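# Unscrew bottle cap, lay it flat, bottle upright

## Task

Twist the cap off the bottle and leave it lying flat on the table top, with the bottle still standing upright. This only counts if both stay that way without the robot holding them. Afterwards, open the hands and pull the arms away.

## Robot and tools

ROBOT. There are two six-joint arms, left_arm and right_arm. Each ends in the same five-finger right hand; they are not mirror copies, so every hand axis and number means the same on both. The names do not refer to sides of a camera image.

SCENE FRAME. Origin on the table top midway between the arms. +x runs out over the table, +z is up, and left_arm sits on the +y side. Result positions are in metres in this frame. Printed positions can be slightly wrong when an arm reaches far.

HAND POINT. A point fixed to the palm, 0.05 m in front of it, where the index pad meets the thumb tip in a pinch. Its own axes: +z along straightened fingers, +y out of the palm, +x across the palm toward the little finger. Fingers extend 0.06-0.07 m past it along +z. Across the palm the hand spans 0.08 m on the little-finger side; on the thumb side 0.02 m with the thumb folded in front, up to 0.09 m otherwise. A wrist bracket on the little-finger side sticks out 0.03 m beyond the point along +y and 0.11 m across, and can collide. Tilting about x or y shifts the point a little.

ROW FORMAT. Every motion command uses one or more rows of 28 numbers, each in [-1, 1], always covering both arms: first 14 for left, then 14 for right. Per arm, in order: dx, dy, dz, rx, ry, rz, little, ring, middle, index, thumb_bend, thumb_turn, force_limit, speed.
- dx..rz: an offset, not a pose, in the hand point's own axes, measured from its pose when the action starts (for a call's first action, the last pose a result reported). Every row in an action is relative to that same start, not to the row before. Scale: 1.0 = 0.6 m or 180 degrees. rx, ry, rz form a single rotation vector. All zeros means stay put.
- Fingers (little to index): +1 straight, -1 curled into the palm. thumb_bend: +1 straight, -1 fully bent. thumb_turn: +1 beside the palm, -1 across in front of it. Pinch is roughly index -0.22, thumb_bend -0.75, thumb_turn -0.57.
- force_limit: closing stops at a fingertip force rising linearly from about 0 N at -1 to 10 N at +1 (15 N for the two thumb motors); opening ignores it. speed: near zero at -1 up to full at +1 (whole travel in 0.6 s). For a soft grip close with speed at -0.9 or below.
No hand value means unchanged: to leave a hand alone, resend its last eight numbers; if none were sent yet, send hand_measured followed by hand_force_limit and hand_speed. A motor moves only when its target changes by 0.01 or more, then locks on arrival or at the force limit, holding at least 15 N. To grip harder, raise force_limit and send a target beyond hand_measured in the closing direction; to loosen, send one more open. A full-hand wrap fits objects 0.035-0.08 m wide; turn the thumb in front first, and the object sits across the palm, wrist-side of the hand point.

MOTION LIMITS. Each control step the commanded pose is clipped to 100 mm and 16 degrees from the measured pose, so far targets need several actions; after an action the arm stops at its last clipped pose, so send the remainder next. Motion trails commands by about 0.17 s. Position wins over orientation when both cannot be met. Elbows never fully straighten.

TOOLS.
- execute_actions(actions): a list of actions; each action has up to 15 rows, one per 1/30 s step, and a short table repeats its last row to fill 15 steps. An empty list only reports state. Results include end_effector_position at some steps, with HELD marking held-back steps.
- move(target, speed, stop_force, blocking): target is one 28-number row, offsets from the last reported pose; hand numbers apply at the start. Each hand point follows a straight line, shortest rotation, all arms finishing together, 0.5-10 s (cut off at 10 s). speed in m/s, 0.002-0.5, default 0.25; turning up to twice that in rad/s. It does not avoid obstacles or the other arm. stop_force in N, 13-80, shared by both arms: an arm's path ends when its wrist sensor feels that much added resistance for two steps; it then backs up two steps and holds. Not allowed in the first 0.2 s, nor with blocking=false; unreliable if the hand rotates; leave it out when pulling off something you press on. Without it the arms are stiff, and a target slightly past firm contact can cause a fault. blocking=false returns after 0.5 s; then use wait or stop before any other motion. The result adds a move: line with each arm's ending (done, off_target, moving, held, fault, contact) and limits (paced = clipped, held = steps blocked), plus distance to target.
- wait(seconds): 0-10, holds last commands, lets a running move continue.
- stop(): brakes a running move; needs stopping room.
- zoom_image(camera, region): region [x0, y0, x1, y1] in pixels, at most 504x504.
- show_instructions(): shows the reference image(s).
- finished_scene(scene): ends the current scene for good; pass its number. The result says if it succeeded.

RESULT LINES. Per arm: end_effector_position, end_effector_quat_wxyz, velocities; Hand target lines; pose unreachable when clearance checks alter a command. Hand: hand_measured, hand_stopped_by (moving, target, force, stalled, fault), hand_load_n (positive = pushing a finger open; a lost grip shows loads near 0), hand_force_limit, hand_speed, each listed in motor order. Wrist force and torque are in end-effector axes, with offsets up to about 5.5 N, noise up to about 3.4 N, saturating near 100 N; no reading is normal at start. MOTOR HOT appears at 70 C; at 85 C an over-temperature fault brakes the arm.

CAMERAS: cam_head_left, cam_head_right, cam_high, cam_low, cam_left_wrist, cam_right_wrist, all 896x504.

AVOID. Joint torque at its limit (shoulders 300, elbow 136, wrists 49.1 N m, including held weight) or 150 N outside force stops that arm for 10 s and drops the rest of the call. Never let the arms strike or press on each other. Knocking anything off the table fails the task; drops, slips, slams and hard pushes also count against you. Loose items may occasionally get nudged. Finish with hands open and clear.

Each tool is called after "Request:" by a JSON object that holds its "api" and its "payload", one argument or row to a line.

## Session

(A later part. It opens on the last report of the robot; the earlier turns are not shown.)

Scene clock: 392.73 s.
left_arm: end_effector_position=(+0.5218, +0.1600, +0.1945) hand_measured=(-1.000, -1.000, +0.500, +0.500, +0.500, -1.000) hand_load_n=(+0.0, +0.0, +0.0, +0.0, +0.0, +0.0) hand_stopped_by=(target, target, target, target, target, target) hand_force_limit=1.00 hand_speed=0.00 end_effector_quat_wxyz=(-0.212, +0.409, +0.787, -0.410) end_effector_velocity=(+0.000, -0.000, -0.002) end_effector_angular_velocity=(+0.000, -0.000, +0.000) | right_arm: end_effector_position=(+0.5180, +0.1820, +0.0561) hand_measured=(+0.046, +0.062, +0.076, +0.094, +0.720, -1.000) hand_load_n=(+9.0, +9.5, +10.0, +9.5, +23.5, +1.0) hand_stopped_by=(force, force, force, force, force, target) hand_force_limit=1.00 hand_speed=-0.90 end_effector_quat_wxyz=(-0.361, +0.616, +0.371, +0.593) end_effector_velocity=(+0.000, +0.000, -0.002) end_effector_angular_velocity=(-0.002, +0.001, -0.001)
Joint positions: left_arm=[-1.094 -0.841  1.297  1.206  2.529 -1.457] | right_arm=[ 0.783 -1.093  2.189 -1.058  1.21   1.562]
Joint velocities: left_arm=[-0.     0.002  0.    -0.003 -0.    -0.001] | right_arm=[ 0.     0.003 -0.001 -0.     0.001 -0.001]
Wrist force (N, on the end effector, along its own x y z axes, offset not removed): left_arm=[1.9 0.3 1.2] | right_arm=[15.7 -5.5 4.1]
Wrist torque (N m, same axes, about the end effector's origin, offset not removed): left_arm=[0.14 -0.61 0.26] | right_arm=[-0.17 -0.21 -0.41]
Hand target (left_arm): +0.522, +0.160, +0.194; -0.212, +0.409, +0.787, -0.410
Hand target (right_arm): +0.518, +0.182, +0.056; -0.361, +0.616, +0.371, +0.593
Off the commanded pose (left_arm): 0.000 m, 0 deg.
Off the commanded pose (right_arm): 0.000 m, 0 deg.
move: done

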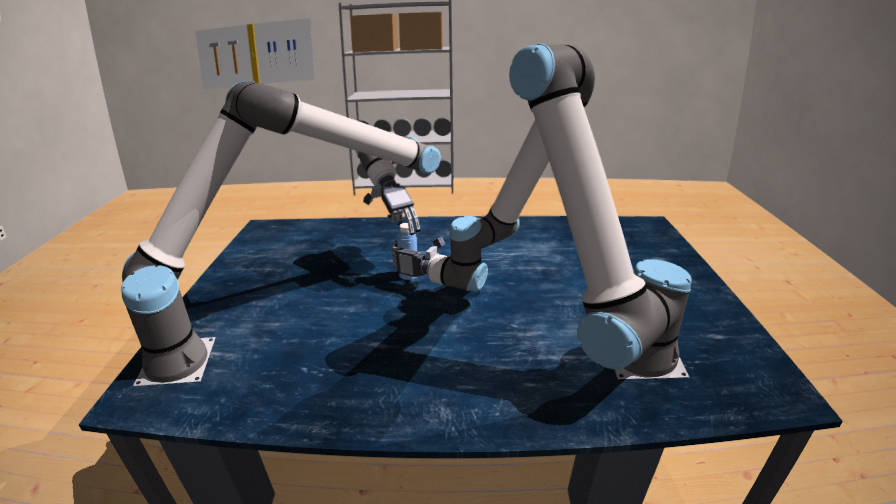

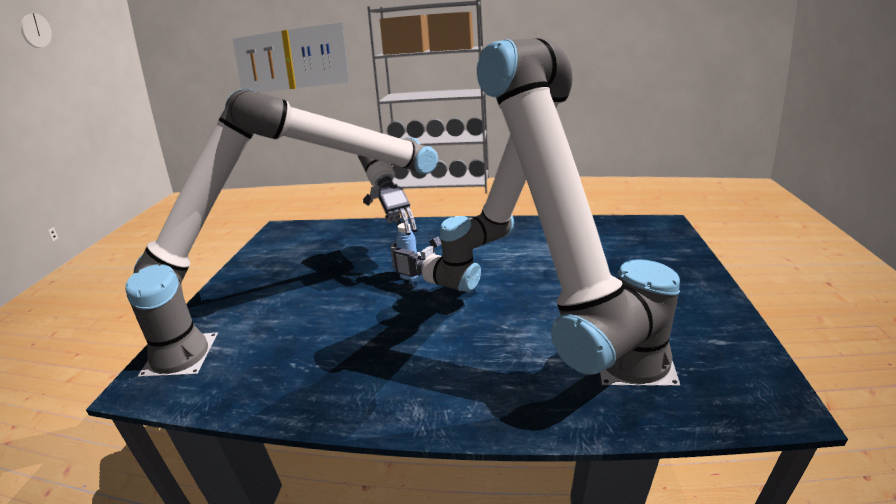

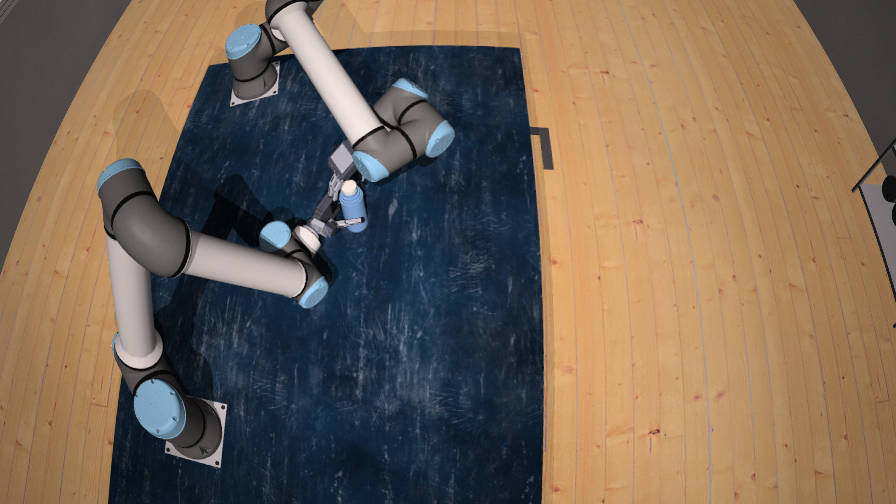

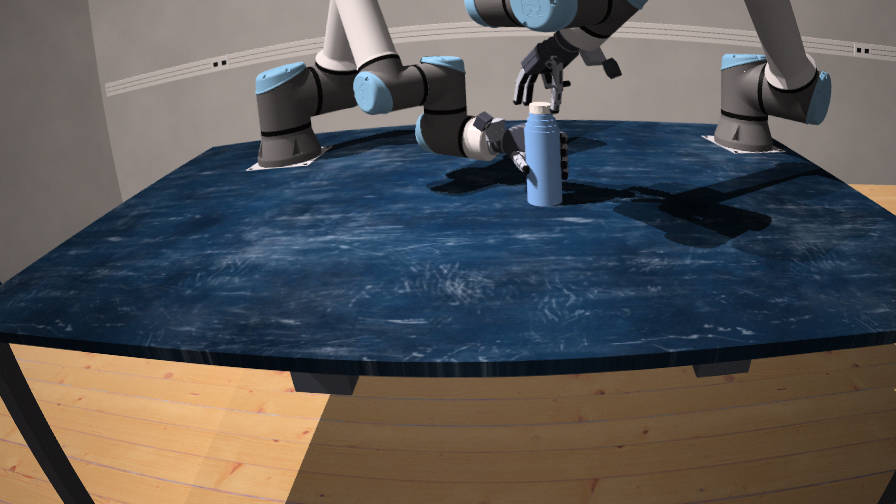

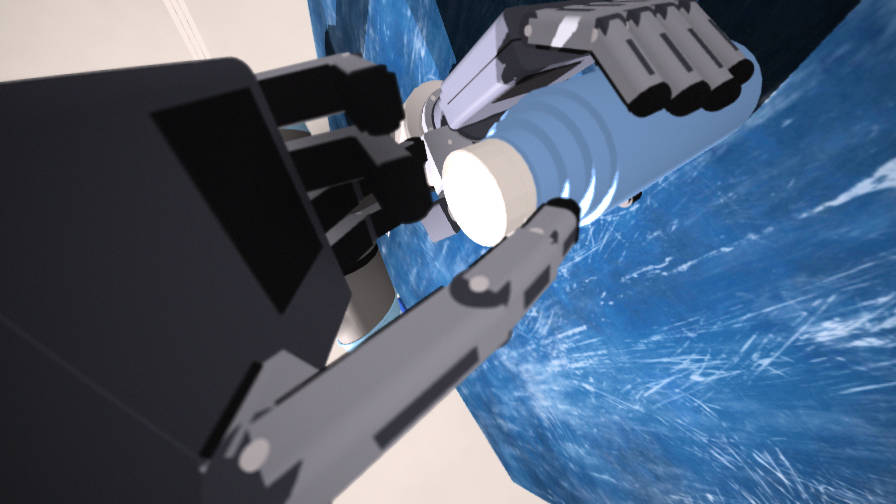

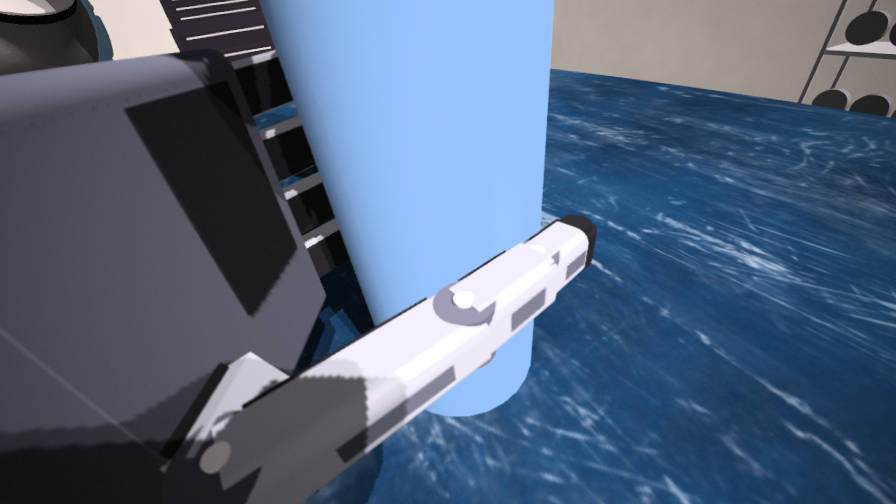

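Request:
{"api": "execute_actions", "payload": {
  "actions": [
    [[0,0,0,0,0,0,-1,-1,0.25,0.25,0,-1,1,0, 0,0,0,0,0,0,-0.9,-0.9,-0.9,-0.9,0.2,-1,1,-0.9]],
    [[0,0,0,0,0,0,-1,-1,-0.3,-0.3,-0.4,-1,-0.4,-0.7, 0,0,0,0,0,0,-0.9,-0.9,-0.9,-0.9,0.2,-1,1,-0.9]],
    [[0,0,0,0,0,0,-1,-1,-0.3,-0.3,-0.4,-1,-0.4,-0.7, 0,0,0,0,0,0,-0.9,-0.9,-0.9,-0.9,0.2,-1,1,-0.9]],
    [[0,0,0,0,0,0,-1,-1,-0.3,-0.3,-0.4,-1,-0.4,-0.7, 0,0,0,0,0,0,-0.9,-0.9,-0.9,-0.9,0.2,-1,1,-0.9]],
    [[0,0,0,0,0,0,-1,-1,-0.3,-0.3,-0.4,-1,-0.4,-0.7, 0,0,0,0,0,0,-0.9,-0.9,-0.9,-0.9,0.2,-1,1,-0.9]]
  ]
}}

Request:
{"api": "zoom_image", "payload": {
  "camera": "cam_low",
  "region": [470,60,620,190]
}}

Scene clock: 405.77 s.
left_arm: end_effector_position=(+0.5218, +0.1601, +0.1944) hand_measured=(-1.000, -1.000, +0.138, +0.104, +0.034, -1.000) hand_load_n=(+0.0, +0.0, +6.0, +6.0, +7.5, +0.5) hand_stopped_by=(target, target, force, force, force, target) hand_force_limit=-0.40 hand_speed=-0.70 end_effector_quat_wxyz=(-0.212, +0.409, +0.787, -0.410) end_effector_velocity=(-0.000, +0.000, -0.002) end_effector_angular_velocity=(+0.001, +0.002, +0.001) | right_arm: end_effector_position=(+0.5180, +0.1820, +0.0561) hand_measured=(+0.046, +0.062, +0.076, +0.094, +0.720, -1.000) hand_load_n=(+9.0, +9.5, +9.5, +9.0, +24.0, +0.5) hand_stopped_by=(force, force, force, force, force, target) hand_force_limit=1.00 hand_speed=-0.90 end_effector_quat_wxyz=(-0.361, +0.616, +0.371, +0.593) end_effector_velocity=(+0.002, +0.001, +0.000) end_effector_angular_velocity=(+0.001, -0.001, -0.002)
Joint positions: left_arm=[-1.094 -0.841  1.297  1.206  2.529 -1.457] | right_arm=[ 0.783 -1.093  2.189 -1.058  1.21   1.562]
Joint velocities: left_arm=[ 0.     0.002  0.001 -0.001  0.001 -0.001] | right_arm=[-0.     0.001 -0.002  0.     0.002  0.   ]
Wrist force (N, on the end effector, along its own x y z axes, offset not removed): left_arm=[-4.8 2.1 2.9] | right_arm=[11.6 -8.3 2.5]
Wrist torque (N m, same axes, about the end effector's origin, offset not removed): left_arm=[0.50 0.53 -0.19] | right_arm=[-0.90 -0.25 -0.39]
Hand target (left_arm): +0.522, +0.160, +0.194; -0.212, +0.409, +0.787, -0.410
Hand target (right_arm): +0.518, +0.182, +0.056; -0.361, +0.616, +0.371, +0.593
Off the commanded pose (left_arm): 0.000 m, 0 deg.
Off the commanded pose (right_arm): 0.000 m, 0 deg.
Step readings (end_effector_position; steps 1 to 15: 1st action; 16 to 30: 2nd action; 31 to 45: 3rd action; 46 to 60: 4th action; 61 to 75: 5th action):
0: left_arm (+0.5219, +0.1600, +0.1942) | right_arm (+0.5180, +0.1820, +0.0561)
1: left_arm (+0.5219, +0.1600, +0.1942) | right_arm (+0.5180, +0.1820, +0.0561)
2: left_arm (+0.5219, +0.1600, +0.1942) | right_arm (+0.5180, +0.1820, +0.0561)
4: left_arm (+0.5219, +0.1600, +0.1942) | right_arm (+0.5180, +0.1820, +0.0561)
8: left_arm (+0.5219, +0.1601, +0.1942) | right_arm (+0.5180, +0.1820, +0.0561)
15: left_arm (+0.5218, +0.1601, +0.1944) | right_arm (+0.5180, +0.1820, +0.0561)
16: left_arm (+0.5218, +0.1601, +0.1944) | right_arm (+0.5180, +0.1820, +0.0561)
17: left_arm (+0.5218, +0.1601, +0.1944) | right_arm (+0.5180, +0.1820, +0.0561)
19: left_arm (+0.5218, +0.1601, +0.1944) | right_arm (+0.5180, +0.1820, +0.0561)
23: left_arm (+0.5218, +0.1601, +0.1944) | right_arm (+0.5180, +0.1820, +0.0561)
30: left_arm (+0.5218, +0.1601, +0.1944) | right_arm (+0.5180, +0.1820, +0.0561)
31: left_arm (+0.5218, +0.1601, +0.1944) | right_arm (+0.5180, +0.1820, +0.0561)
32: left_arm (+0.5218, +0.1601, +0.1944) | right_arm (+0.5180, +0.1820, +0.0561)
34: left_arm (+0.5218, +0.1601, +0.1944) | right_arm (+0.5180, +0.1820, +0.0561)
38: left_arm (+0.5218, +0.1601, +0.1944) | right_arm (+0.5180, +0.1820, +0.0561)
45: left_arm (+0.5218, +0.1601, +0.1944) | right_arm (+0.5180, +0.1820, +0.0561)
46: left_arm (+0.5218, +0.1601, +0.1944) | right_arm (+0.5180, +0.1820, +0.0561)
47: left_arm (+0.5218, +0.1601, +0.1944) | right_arm (+0.5180, +0.1820, +0.0561)
49: left_arm (+0.5218, +0.1601, +0.1944) | right_arm (+0.5180, +0.1820, +0.0561)
53: left_arm (+0.5218, +0.1601, +0.1944) | right_arm (+0.5180, +0.1820, +0.0561)
60: left_arm (+0.5218, +0.1601, +0.1944) | right_arm (+0.5180, +0.1820, +0.0561)
61: left_arm (+0.5218, +0.1601, +0.1944) | right_arm (+0.5180, +0.1820, +0.0561)
62: left_arm (+0.5218, +0.1601, +0.1944) | right_arm (+0.5180, +0.1820, +0.0561)
64: left_arm (+0.5218, +0.1601, +0.1944) | right_arm (+0.5180, +0.1820, +0.0561)
68: left_arm (+0.5218, +0.1601, +0.1944) | right_arm (+0.5180, +0.1820, +0.0561)
75: end_effector_position above

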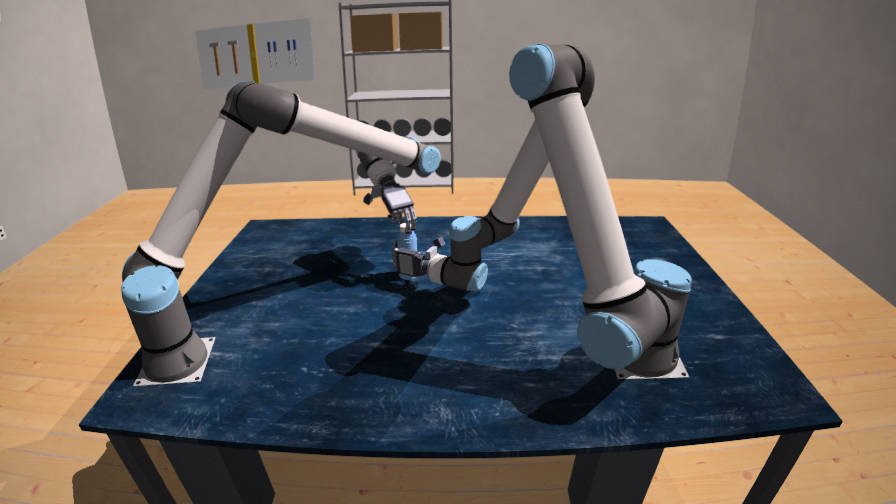

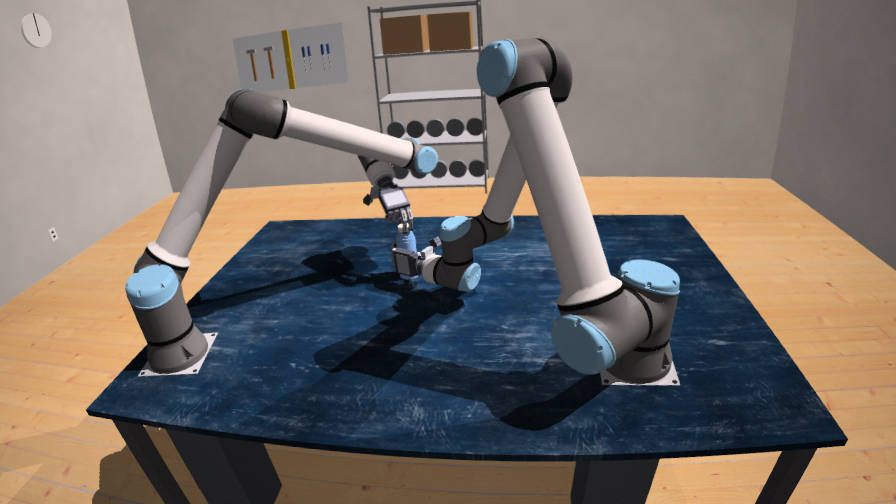

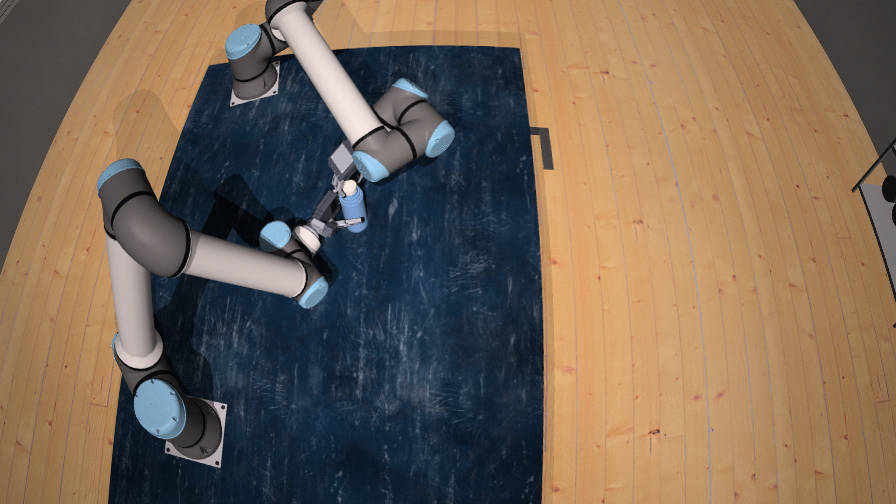

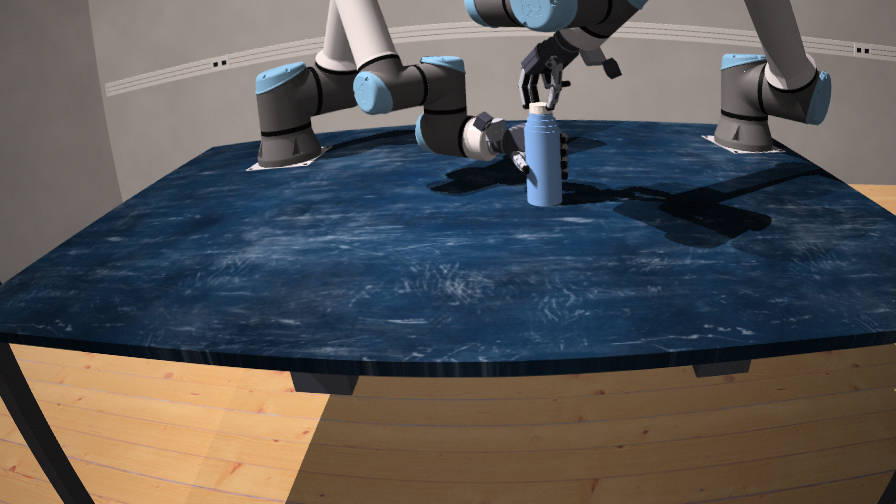

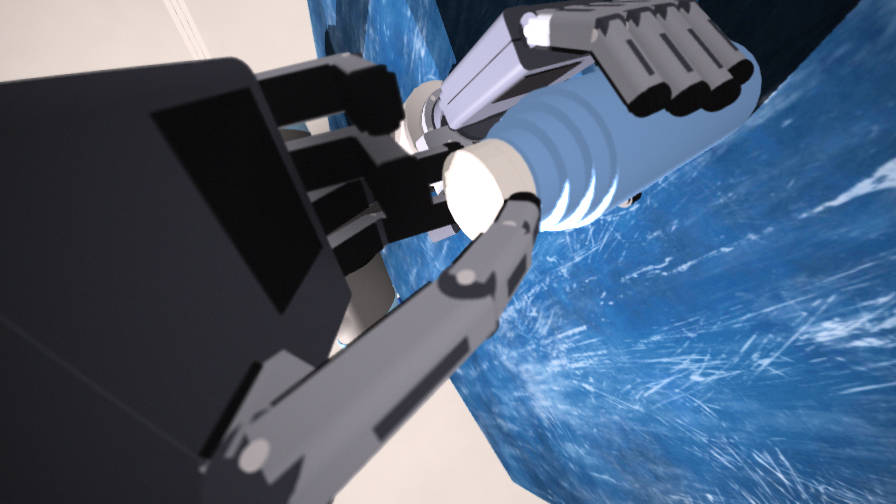

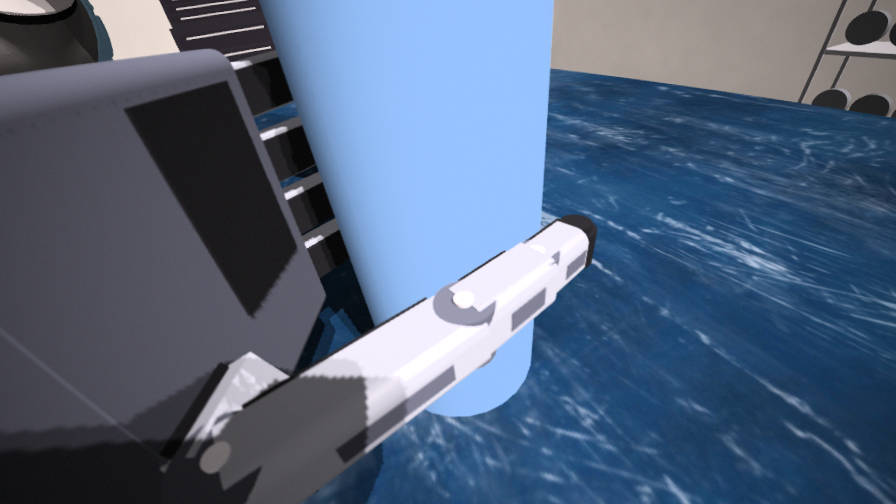

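Region (470, 60, 620, 190) of cam_low's 896x504 image, scaled by 3.360, with more detail than that image has; it fills the top 437 rows of this view, and the rest is white.

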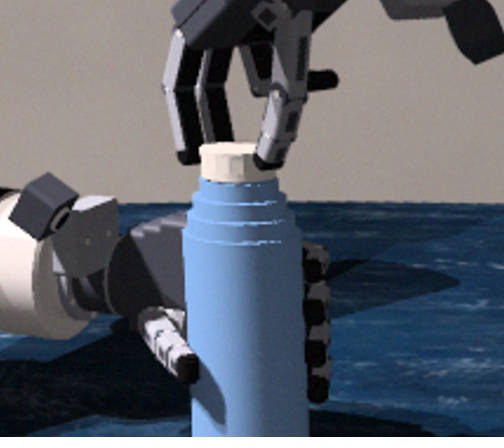

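Request:
{"api": "execute_actions", "payload": {
  "actions": [
    [[0,0,0,0,0,0,-1,-1,0.35,0.35,0.3,-1,1,-0.3, 0,0,0,0,0,0,-0.9,-0.9,-0.9,-0.9,0.2,-1,1,-0.9]],
    [[0,0.0089,0.0062,0,0,0,-1,-1,0.35,0.35,0.3,-1,1,-0.3, 0,0,0,0,0,0,-0.9,-0.9,-0.9,-0.9,0.2,-1,1,-0.9]],
    [[0,0,0,0,0,0,-1,-1,0.35,0.35,0.3,-1,1,-0.3, 0,0,0,0,0,0,-0.9,-0.9,-0.9,-0.9,0.2,-1,1,-0.9]],
    [[0,0,0,0,0,0,-1,-1,-0.3,-0.3,-0.4,-1,-0.4,-0.7, 0,0,0,0,0,0,-0.9,-0.9,-0.9,-0.9,0.2,-1,1,-0.9]],
    [[0,0,0,0,0,0,-1,-1,-0.3,-0.3,-0.4,-1,-0.4,-0.7, 0,0,0,0,0,0,-0.9,-0.9,-0.9,-0.9,0.2,-1,1,-0.9]],
    [[0,0,0,0,0,0,-1,-1,-0.3,-0.3,-0.4,-1,-0.4,-0.7, 0,0,0,0,0,0,-0.9,-0.9,-0.9,-0.9,0.2,-1,1,-0.9]]
  ]
}}

Request:
{"api": "zoom_image", "payload": {
  "camera": "cam_low",
  "region": [470,60,620,190]
}}

Scene clock: 421.00 s.
left_arm: end_effector_position=(+0.5219, +0.1601, +0.1880) hand_measured=(-1.000, -1.000, +0.152, +0.104, +0.056, -1.000) hand_load_n=(+0.0, +0.0, +3.0, +6.5, +4.5, +0.0) hand_stopped_by=(target, target, force, force, force, target) hand_force_limit=-0.40 hand_speed=-0.70 end_effector_quat_wxyz=(-0.212, +0.409, +0.787, -0.410) end_effector_velocity=(-0.000, -0.000, -0.000) end_effector_angular_velocity=(+0.000, +0.000, -0.000) | right_arm: end_effector_position=(+0.5180, +0.1820, +0.0561) hand_measured=(+0.046, +0.062, +0.076, +0.094, +0.722, -1.000) hand_load_n=(+9.0, +9.5, +9.5, +9.0, +24.0, +0.5) hand_stopped_by=(force, force, force, force, force, target) hand_force_limit=1.00 hand_speed=-0.90 end_effector_quat_wxyz=(-0.361, +0.616, +0.371, +0.593) end_effector_velocity=(-0.000, +0.000, -0.000) end_effector_angular_velocity=(-0.000, -0.000, +0.001)
Joint positions: left_arm=[-1.094 -0.837  1.301  1.197  2.529 -1.457] | right_arm=[ 0.783 -1.093  2.189 -1.058  1.21   1.562]
Joint velocities: left_arm=[-0.     0.001 -0.     0.    -0.     0.   ] | right_arm=[-0.     0.001 -0.    -0.    -0.001 -0.001]
Wrist force (N, on the end effector, along its own x y z axes, offset not removed): left_arm=[-4.3 -5.1 8.0] | right_arm=[7.6 2.1 3.3]
Wrist torque (N m, same axes, about the end effector's origin, offset not removed): left_arm=[-0.42 0.26 -0.39] | right_arm=[0.70 -0.05 -0.42]
Hand target (left_arm): +0.522, +0.160, +0.188; -0.212, +0.409, +0.787, -0.410
Hand target (right_arm): +0.518, +0.182, +0.056; -0.361, +0.616, +0.371, +0.593
Off the commanded pose (left_arm): 0.000 m, 0 deg.
Off the commanded pose (right_arm): 0.000 m, 0 deg.
Step readings (end_effector_position; steps 1 to 15: 1st action; 16 to 30: 2nd action; 31 to 45: 3rd action; 46 to 60: 4th action; 61 to 75: 5th action; 76 to 90: 6th action):
0: left_arm (+0.5218, +0.1601, +0.1944) | right_arm (+0.5180, +0.1820, +0.0561)
1: left_arm (+0.5218, +0.1601, +0.1944) | right_arm (+0.5180, +0.1820, +0.0561)
2: left_arm (+0.5218, +0.1601, +0.1944) | right_arm (+0.5180, +0.1820, +0.0561)
4: left_arm (+0.5218, +0.1601, +0.1944) | right_arm (+0.5180, +0.1820, +0.0561)
8: left_arm (+0.5218, +0.1601, +0.1944) | right_arm (+0.5180, +0.1820, +0.0561)
15: left_arm (+0.5218, +0.1601, +0.1944) | right_arm (+0.5180, +0.1820, +0.0561)
16: left_arm (+0.5218, +0.1601, +0.1944) | right_arm (+0.5180, +0.1820, +0.0561)
17: left_arm (+0.5219, +0.1600, +0.1936) | right_arm (+0.5180, +0.1820, +0.0561)
19: left_arm (+0.5219, +0.1600, +0.1913) | right_arm (+0.5180, +0.1820, +0.0561)
23: left_arm (+0.5219, +0.1601, +0.1889) | right_arm (+0.5180, +0.1820, +0.0561)
30: left_arm (+0.5219, +0.1601, +0.1880) | right_arm (+0.5180, +0.1820, +0.0561)
31: left_arm (+0.5219, +0.1601, +0.1880) | right_arm (+0.5180, +0.1820, +0.0561)
32: left_arm (+0.5219, +0.1601, +0.1880) | right_arm (+0.5180, +0.1820, +0.0561)
34: left_arm (+0.5219, +0.1601, +0.1880) | right_arm (+0.5180, +0.1820, +0.0561)
38: left_arm (+0.5219, +0.1601, +0.1880) | right_arm (+0.5180, +0.1820, +0.0561)
45: left_arm (+0.5219, +0.1601, +0.1880) | right_arm (+0.5180, +0.1820, +0.0561)
46: left_arm (+0.5219, +0.1601, +0.1880) | right_arm (+0.5180, +0.1820, +0.0561)
47: left_arm (+0.5219, +0.1601, +0.1880) | right_arm (+0.5180, +0.1820, +0.0561)
49: left_arm (+0.5219, +0.1601, +0.1880) | right_arm (+0.5180, +0.1820, +0.0561)
53: left_arm (+0.5219, +0.1601, +0.1880) | right_arm (+0.5180, +0.1820, +0.0561)
60: left_arm (+0.5219, +0.1601, +0.1880) | right_arm (+0.5180, +0.1820, +0.0561)
61: left_arm (+0.5219, +0.1601, +0.1880) | right_arm (+0.5180, +0.1820, +0.0561)
62: left_arm (+0.5219, +0.1601, +0.1880) | right_arm (+0.5180, +0.1820, +0.0561)
64: left_arm (+0.5219, +0.1601, +0.1880) | right_arm (+0.5180, +0.1820, +0.0561)
68: left_arm (+0.5219, +0.1601, +0.1880) | right_arm (+0.5180, +0.1820, +0.0561)
75: left_arm (+0.5219, +0.1601, +0.1880) | right_arm (+0.5180, +0.1820, +0.0561)
76: left_arm (+0.5219, +0.1601, +0.1880) | right_arm (+0.5180, +0.1820, +0.0561)
77: left_arm (+0.5219, +0.1601, +0.1880) | right_arm (+0.5180, +0.1820, +0.0561)
79: left_arm (+0.5219, +0.1601, +0.1880) | right_arm (+0.5180, +0.1820, +0.0561)
83: left_arm (+0.5219, +0.1601, +0.1880) | right_arm (+0.5180, +0.1820, +0.0561)
90: end_effector_position above

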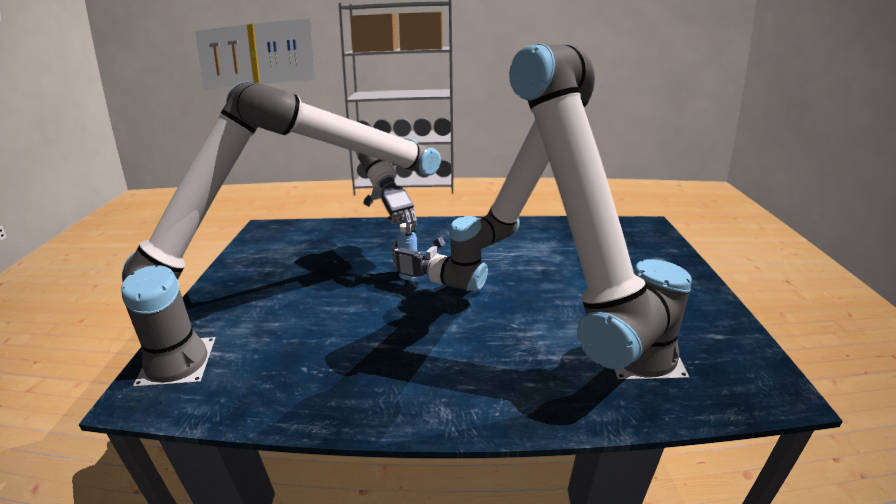

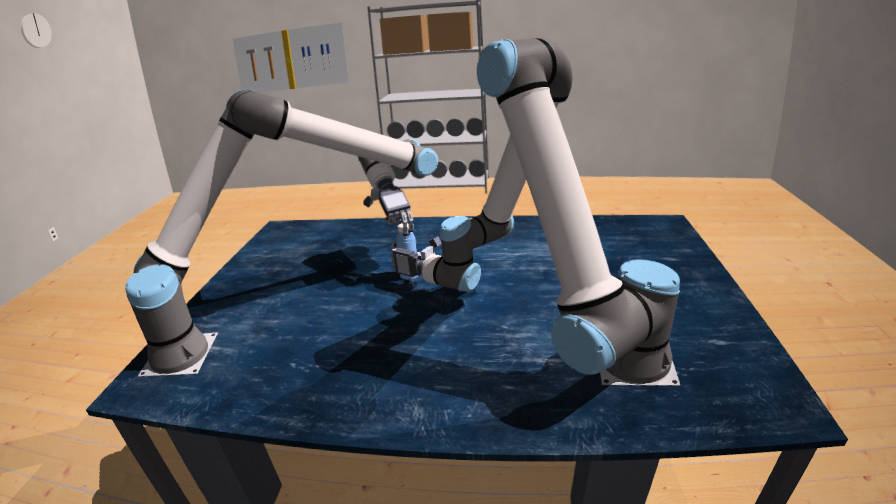

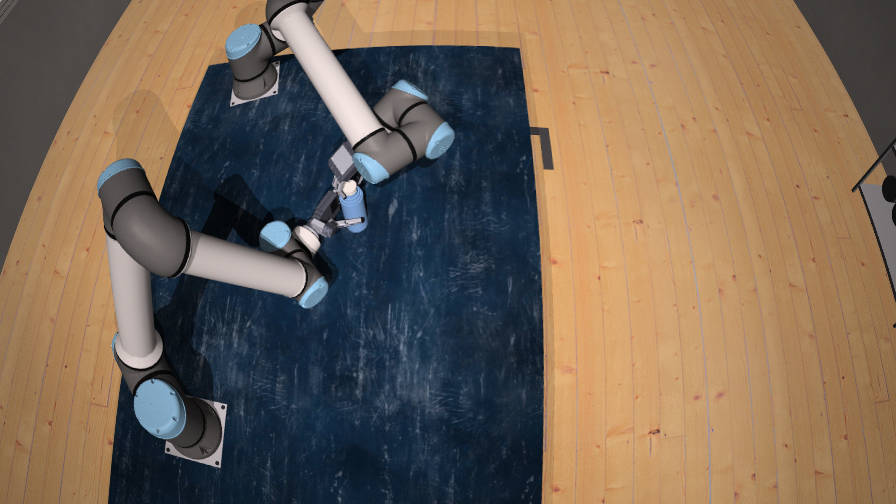

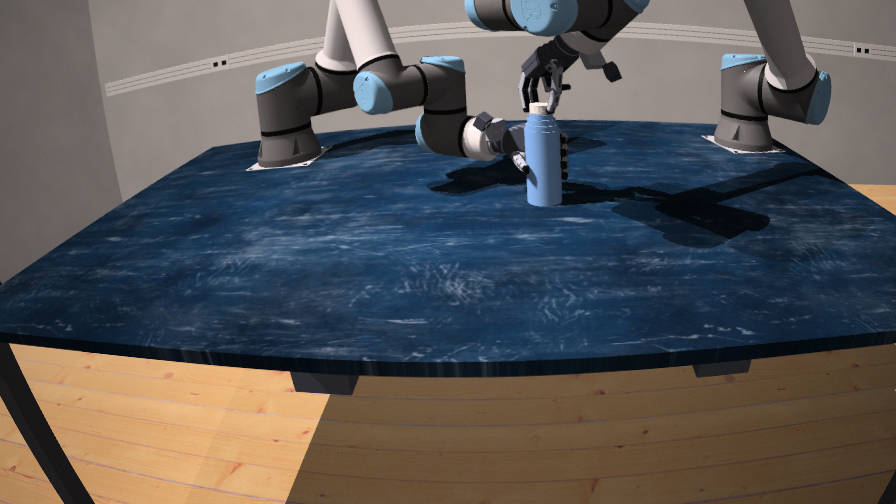

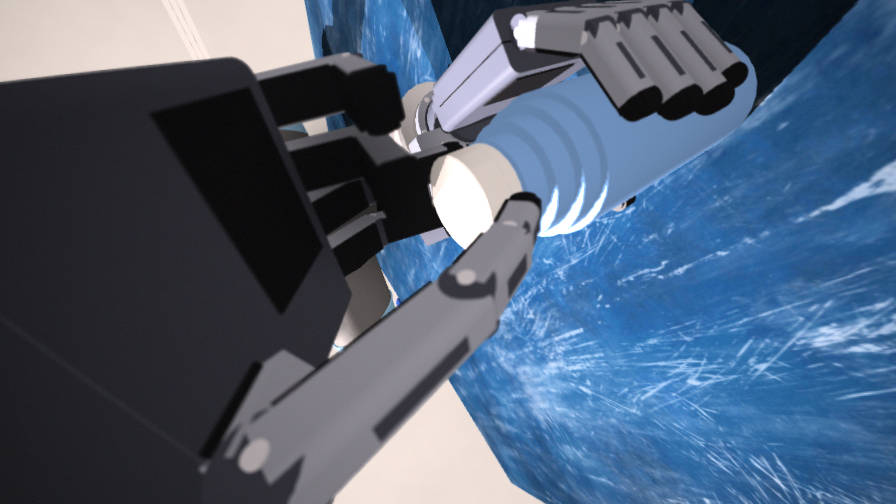

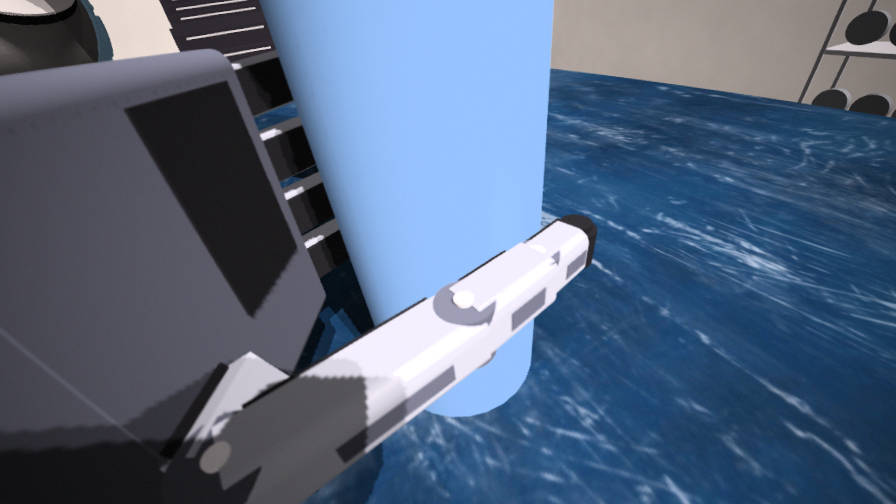

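Region (470, 60, 620, 190) of cam_low's 896x504 image, scaled by 3.360, with more detail than that image has; it fills the top 437 rows of this view, and the rest is white.

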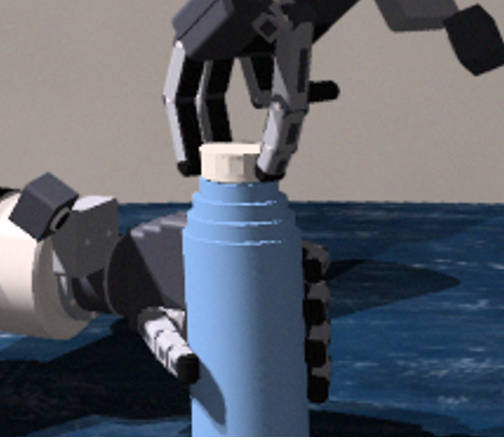

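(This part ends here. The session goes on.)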